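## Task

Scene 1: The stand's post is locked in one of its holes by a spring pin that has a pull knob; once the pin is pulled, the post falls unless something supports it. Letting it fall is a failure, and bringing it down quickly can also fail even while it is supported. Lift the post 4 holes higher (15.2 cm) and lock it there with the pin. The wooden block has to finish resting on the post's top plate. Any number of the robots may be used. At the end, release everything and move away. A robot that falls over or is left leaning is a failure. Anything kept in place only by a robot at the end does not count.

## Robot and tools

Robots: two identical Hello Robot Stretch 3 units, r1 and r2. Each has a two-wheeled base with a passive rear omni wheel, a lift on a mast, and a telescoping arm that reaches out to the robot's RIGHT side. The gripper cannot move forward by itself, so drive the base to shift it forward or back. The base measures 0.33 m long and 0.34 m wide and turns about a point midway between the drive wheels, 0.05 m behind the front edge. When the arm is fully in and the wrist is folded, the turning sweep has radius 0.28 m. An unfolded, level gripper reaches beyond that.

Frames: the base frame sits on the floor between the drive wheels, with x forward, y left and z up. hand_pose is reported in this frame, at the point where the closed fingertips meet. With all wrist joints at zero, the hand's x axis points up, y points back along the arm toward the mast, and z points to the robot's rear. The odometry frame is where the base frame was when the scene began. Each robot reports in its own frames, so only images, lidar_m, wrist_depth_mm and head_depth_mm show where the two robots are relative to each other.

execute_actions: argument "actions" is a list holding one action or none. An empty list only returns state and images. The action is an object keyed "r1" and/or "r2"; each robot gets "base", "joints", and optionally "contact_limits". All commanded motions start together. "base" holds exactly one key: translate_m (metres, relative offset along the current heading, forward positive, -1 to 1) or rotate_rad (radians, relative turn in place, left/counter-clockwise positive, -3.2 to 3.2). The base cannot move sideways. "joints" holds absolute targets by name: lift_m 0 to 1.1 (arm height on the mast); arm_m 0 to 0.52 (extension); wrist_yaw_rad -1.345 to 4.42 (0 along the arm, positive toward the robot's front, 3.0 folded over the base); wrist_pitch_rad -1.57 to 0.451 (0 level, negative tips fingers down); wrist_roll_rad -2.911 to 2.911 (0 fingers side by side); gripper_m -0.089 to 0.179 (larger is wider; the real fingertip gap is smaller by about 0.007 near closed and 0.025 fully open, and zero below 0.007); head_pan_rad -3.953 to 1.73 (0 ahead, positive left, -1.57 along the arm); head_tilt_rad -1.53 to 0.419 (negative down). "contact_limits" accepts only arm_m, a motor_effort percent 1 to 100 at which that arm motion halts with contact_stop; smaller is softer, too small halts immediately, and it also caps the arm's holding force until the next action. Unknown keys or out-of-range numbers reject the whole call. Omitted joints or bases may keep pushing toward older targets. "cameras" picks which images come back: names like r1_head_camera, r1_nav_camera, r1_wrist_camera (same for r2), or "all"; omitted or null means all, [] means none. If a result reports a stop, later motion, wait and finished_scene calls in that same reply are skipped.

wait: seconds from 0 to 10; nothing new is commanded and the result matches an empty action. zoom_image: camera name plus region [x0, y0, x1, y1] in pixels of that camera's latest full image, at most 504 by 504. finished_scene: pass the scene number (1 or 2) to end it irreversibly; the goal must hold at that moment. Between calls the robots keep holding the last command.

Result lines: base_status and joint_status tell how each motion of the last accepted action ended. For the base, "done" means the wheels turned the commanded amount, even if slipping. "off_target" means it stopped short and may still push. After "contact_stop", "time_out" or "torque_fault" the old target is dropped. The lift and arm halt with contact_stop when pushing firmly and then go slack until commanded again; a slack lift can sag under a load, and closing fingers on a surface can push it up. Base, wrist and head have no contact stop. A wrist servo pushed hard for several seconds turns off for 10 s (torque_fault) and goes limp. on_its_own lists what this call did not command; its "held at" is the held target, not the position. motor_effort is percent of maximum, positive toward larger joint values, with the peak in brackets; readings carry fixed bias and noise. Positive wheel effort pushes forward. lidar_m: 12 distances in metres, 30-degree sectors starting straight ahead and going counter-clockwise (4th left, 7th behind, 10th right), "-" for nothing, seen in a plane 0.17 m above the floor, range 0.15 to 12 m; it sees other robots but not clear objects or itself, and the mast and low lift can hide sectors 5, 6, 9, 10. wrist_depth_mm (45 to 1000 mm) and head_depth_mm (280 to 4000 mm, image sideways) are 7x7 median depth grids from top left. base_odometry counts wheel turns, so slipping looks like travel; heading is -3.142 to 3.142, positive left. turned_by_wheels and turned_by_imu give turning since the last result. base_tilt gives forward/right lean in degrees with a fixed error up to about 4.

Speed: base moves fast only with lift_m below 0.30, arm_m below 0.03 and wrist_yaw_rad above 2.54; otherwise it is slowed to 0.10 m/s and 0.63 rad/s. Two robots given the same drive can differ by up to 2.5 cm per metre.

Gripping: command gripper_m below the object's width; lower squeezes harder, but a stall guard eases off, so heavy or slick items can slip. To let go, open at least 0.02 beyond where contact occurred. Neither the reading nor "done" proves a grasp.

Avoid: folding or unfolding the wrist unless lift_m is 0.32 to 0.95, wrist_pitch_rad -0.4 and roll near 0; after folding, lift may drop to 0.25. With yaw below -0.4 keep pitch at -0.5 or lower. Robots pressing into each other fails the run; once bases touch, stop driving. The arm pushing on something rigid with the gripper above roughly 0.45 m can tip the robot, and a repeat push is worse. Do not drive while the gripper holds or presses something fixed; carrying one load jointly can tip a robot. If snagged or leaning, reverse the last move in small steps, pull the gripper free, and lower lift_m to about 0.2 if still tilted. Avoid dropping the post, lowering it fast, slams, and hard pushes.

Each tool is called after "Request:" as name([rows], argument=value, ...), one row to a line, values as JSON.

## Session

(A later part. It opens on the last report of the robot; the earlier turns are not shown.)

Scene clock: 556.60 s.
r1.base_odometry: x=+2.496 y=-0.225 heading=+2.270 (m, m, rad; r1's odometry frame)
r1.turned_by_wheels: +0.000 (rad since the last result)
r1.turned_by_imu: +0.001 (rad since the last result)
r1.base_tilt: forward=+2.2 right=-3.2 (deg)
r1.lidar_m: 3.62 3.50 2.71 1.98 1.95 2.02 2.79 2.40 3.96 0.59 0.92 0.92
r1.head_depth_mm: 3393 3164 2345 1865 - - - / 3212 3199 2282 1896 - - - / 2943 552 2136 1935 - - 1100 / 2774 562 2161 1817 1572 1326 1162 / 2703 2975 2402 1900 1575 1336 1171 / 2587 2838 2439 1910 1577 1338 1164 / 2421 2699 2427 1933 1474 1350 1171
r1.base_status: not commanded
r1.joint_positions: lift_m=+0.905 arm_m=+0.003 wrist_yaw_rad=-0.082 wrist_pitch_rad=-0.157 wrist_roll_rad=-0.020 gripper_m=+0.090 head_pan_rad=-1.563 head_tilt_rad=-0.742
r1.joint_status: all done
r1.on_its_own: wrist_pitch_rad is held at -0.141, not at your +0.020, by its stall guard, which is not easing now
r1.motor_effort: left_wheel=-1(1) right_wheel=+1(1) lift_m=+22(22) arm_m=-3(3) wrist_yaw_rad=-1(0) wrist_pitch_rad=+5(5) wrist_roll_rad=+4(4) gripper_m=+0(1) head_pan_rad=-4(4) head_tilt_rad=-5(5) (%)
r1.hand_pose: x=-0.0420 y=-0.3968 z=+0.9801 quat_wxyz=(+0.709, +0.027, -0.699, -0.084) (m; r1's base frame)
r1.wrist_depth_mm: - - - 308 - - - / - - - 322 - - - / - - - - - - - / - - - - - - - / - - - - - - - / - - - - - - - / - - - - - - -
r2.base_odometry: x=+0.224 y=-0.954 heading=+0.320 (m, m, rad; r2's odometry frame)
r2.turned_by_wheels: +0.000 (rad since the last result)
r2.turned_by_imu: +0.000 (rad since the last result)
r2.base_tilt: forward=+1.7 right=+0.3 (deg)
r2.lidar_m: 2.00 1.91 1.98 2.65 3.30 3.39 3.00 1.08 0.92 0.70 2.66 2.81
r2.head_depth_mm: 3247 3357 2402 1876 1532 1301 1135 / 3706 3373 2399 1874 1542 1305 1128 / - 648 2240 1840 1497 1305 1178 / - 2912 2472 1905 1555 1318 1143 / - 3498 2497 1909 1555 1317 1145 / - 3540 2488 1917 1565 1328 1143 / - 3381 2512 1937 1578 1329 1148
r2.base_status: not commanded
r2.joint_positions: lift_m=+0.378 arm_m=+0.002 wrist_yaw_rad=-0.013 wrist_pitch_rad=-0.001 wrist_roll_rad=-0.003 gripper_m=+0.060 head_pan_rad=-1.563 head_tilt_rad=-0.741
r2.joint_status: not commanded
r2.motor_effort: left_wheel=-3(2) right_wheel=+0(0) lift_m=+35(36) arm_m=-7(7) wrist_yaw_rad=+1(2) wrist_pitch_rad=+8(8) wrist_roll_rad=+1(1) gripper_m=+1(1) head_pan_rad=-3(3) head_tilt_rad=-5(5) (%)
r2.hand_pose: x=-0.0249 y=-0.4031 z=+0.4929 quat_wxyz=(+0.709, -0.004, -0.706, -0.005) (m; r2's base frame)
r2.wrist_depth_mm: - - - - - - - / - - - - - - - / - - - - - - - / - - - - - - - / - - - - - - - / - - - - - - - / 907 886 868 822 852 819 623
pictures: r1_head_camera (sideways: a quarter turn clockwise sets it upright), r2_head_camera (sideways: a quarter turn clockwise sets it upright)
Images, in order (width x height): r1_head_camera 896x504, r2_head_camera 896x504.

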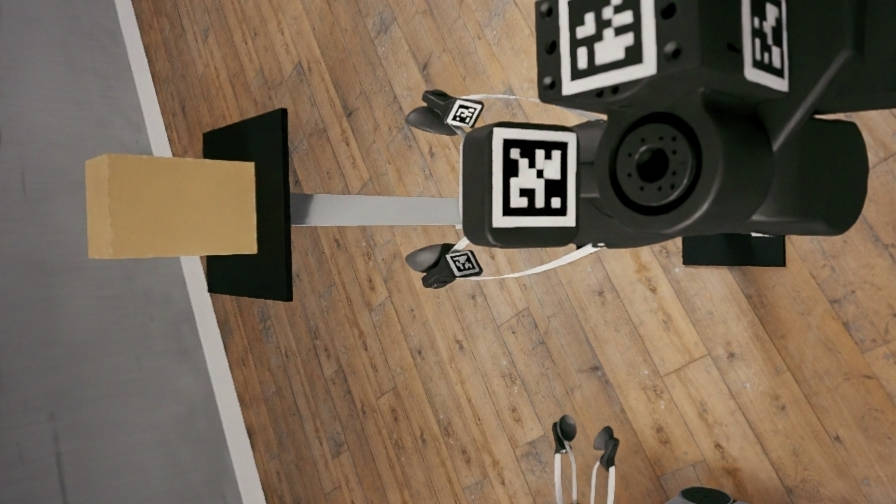

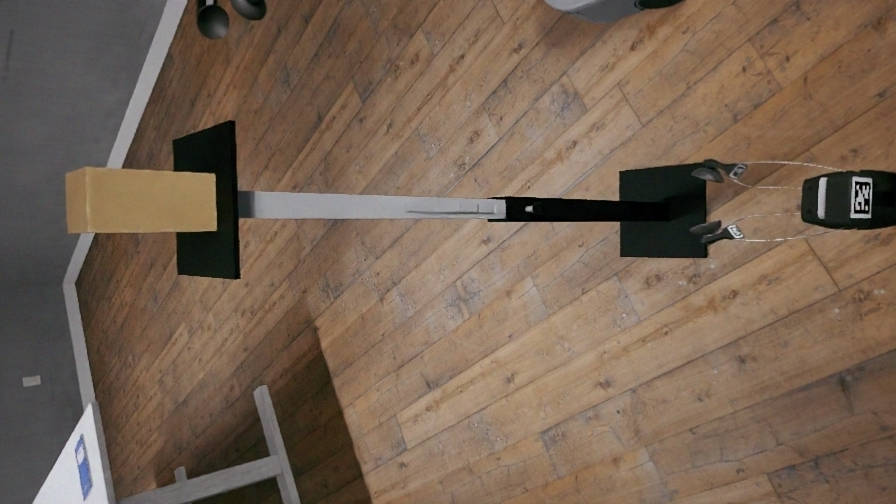

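Request:
execute_actions([
  {"r1":{"joints":{"wrist_yaw_rad":1.2}}},
], cameras=[])

Request:
finished_scene(scene=1)

Scene clock: 568.33 s.
r1.base_odometry: x=+2.496 y=-0.225 heading=+2.270 (m, m, rad; r1's odometry frame)
r1.turned_by_wheels: +0.000 (rad since the last result)
r1.turned_by_imu: +0.001 (rad since the last result)
r1.base_tilt: forward=+2.2 right=-3.2 (deg)
r1.lidar_m: 3.64 3.52 2.72 1.99 1.95 2.00 2.78 2.40 3.97 0.59 0.93 0.93
r1.head_depth_mm: 3417 3176 2357 1863 - - 1139 / 3197 3210 2293 1881 1638 - 1133 / 2894 550 2131 1829 1595 - 1113 / 2780 562 2164 1843 1540 1390 1119 / 2672 2952 2405 1906 1597 - 1142 / 2554 2833 2416 1919 1655 - 1149 / 2425 2674 2471 1924 1583 1296 1153
r1.base_status: not commanded
r1.joint_positions: lift_m=+0.905 arm_m=+0.003 wrist_yaw_rad=+1.196 wrist_pitch_rad=-0.157 wrist_roll_rad=-0.019 gripper_m=+0.090 head_pan_rad=-1.563 head_tilt_rad=-0.742
r1.joint_status: all done
r1.on_its_own: wrist_pitch_rad is held at -0.141, not at your +0.020, by its stall guard, which is not easing now
r1.motor_effort: left_wheel=-2(1) right_wheel=+1(1) lift_m=+22(22) arm_m=-3(3) wrist_yaw_rad=+4(4) wrist_pitch_rad=+6(5) wrist_roll_rad=+4(4) gripper_m=+0(1) head_pan_rad=-4(4) head_tilt_rad=-5(5) (%)
r1.hand_pose: x=+0.2107 y=-0.2395 z=+0.9801 quat_wxyz=(+0.619, +0.439, -0.545, +0.355) (m; r1's base frame)
r1.wrist_depth_mm: - - - - - - - / - - - - - - - / - - - - - - - / - - - - - - - / - - - 897 - - - / - - - - 737 - - / - - - - - - -
r2.base_odometry: x=+0.224 y=-0.954 heading=+0.320 (m, m, rad; r2's odometry frame)
r2.turned_by_wheels: +0.000 (rad since the last result)
r2.turned_by_imu: +0.001 (rad since the last result)
r2.base_tilt: forward=+1.6 right=+0.3 (deg)
r2.lidar_m: 2.00 1.91 1.98 2.65 3.29 3.38 3.01 1.09 0.92 0.70 2.66 2.80
r2.head_depth_mm: 3272 3333 2380 1861 1532 1306 1127 / 3675 3395 2423 1878 1530 1305 1131 / - 649 2231 1840 1510 1297 1185 / - 2958 2442 1910 1560 1315 1145 / - 3490 2455 1912 1563 1320 1140 / - 3495 2498 1932 1572 1325 1146 / - 3343 2511 1946 1581 1327 1156
r2.base_status: not commanded
r2.joint_positions: lift_m=+0.378 arm_m=+0.002 wrist_yaw_rad=-0.013 wrist_pitch_rad=-0.001 wrist_roll_rad=-0.003 gripper_m=+0.060 head_pan_rad=-1.563 head_tilt_rad=-0.741
r2.joint_status: not commanded
r2.motor_effort: left_wheel=-2(2) right_wheel=+1(1) lift_m=+36(35) arm_m=-7(7) wrist_yaw_rad=+1(2) wrist_pitch_rad=+7(8) wrist_roll_rad=+1(1) gripper_m=+1(0) head_pan_rad=-3(3) head_tilt_rad=-5(5) (%)
r2.hand_pose: x=-0.0249 y=-0.4031 z=+0.4929 quat_wxyz=(+0.709, -0.004, -0.706, -0.005) (m; r2's base frame)
r2.wrist_depth_mm: - - - - - - - / - - - - - - - / - - - - - - - / - - - - - - - / - - - - - - - / - - - - - - - / 887 887 871 827 853 814 621
pictures: none
No camera images: the call's "cameras" was empty. Leave "cameras" out to get every camera's image.

The scene is finished: the task was done.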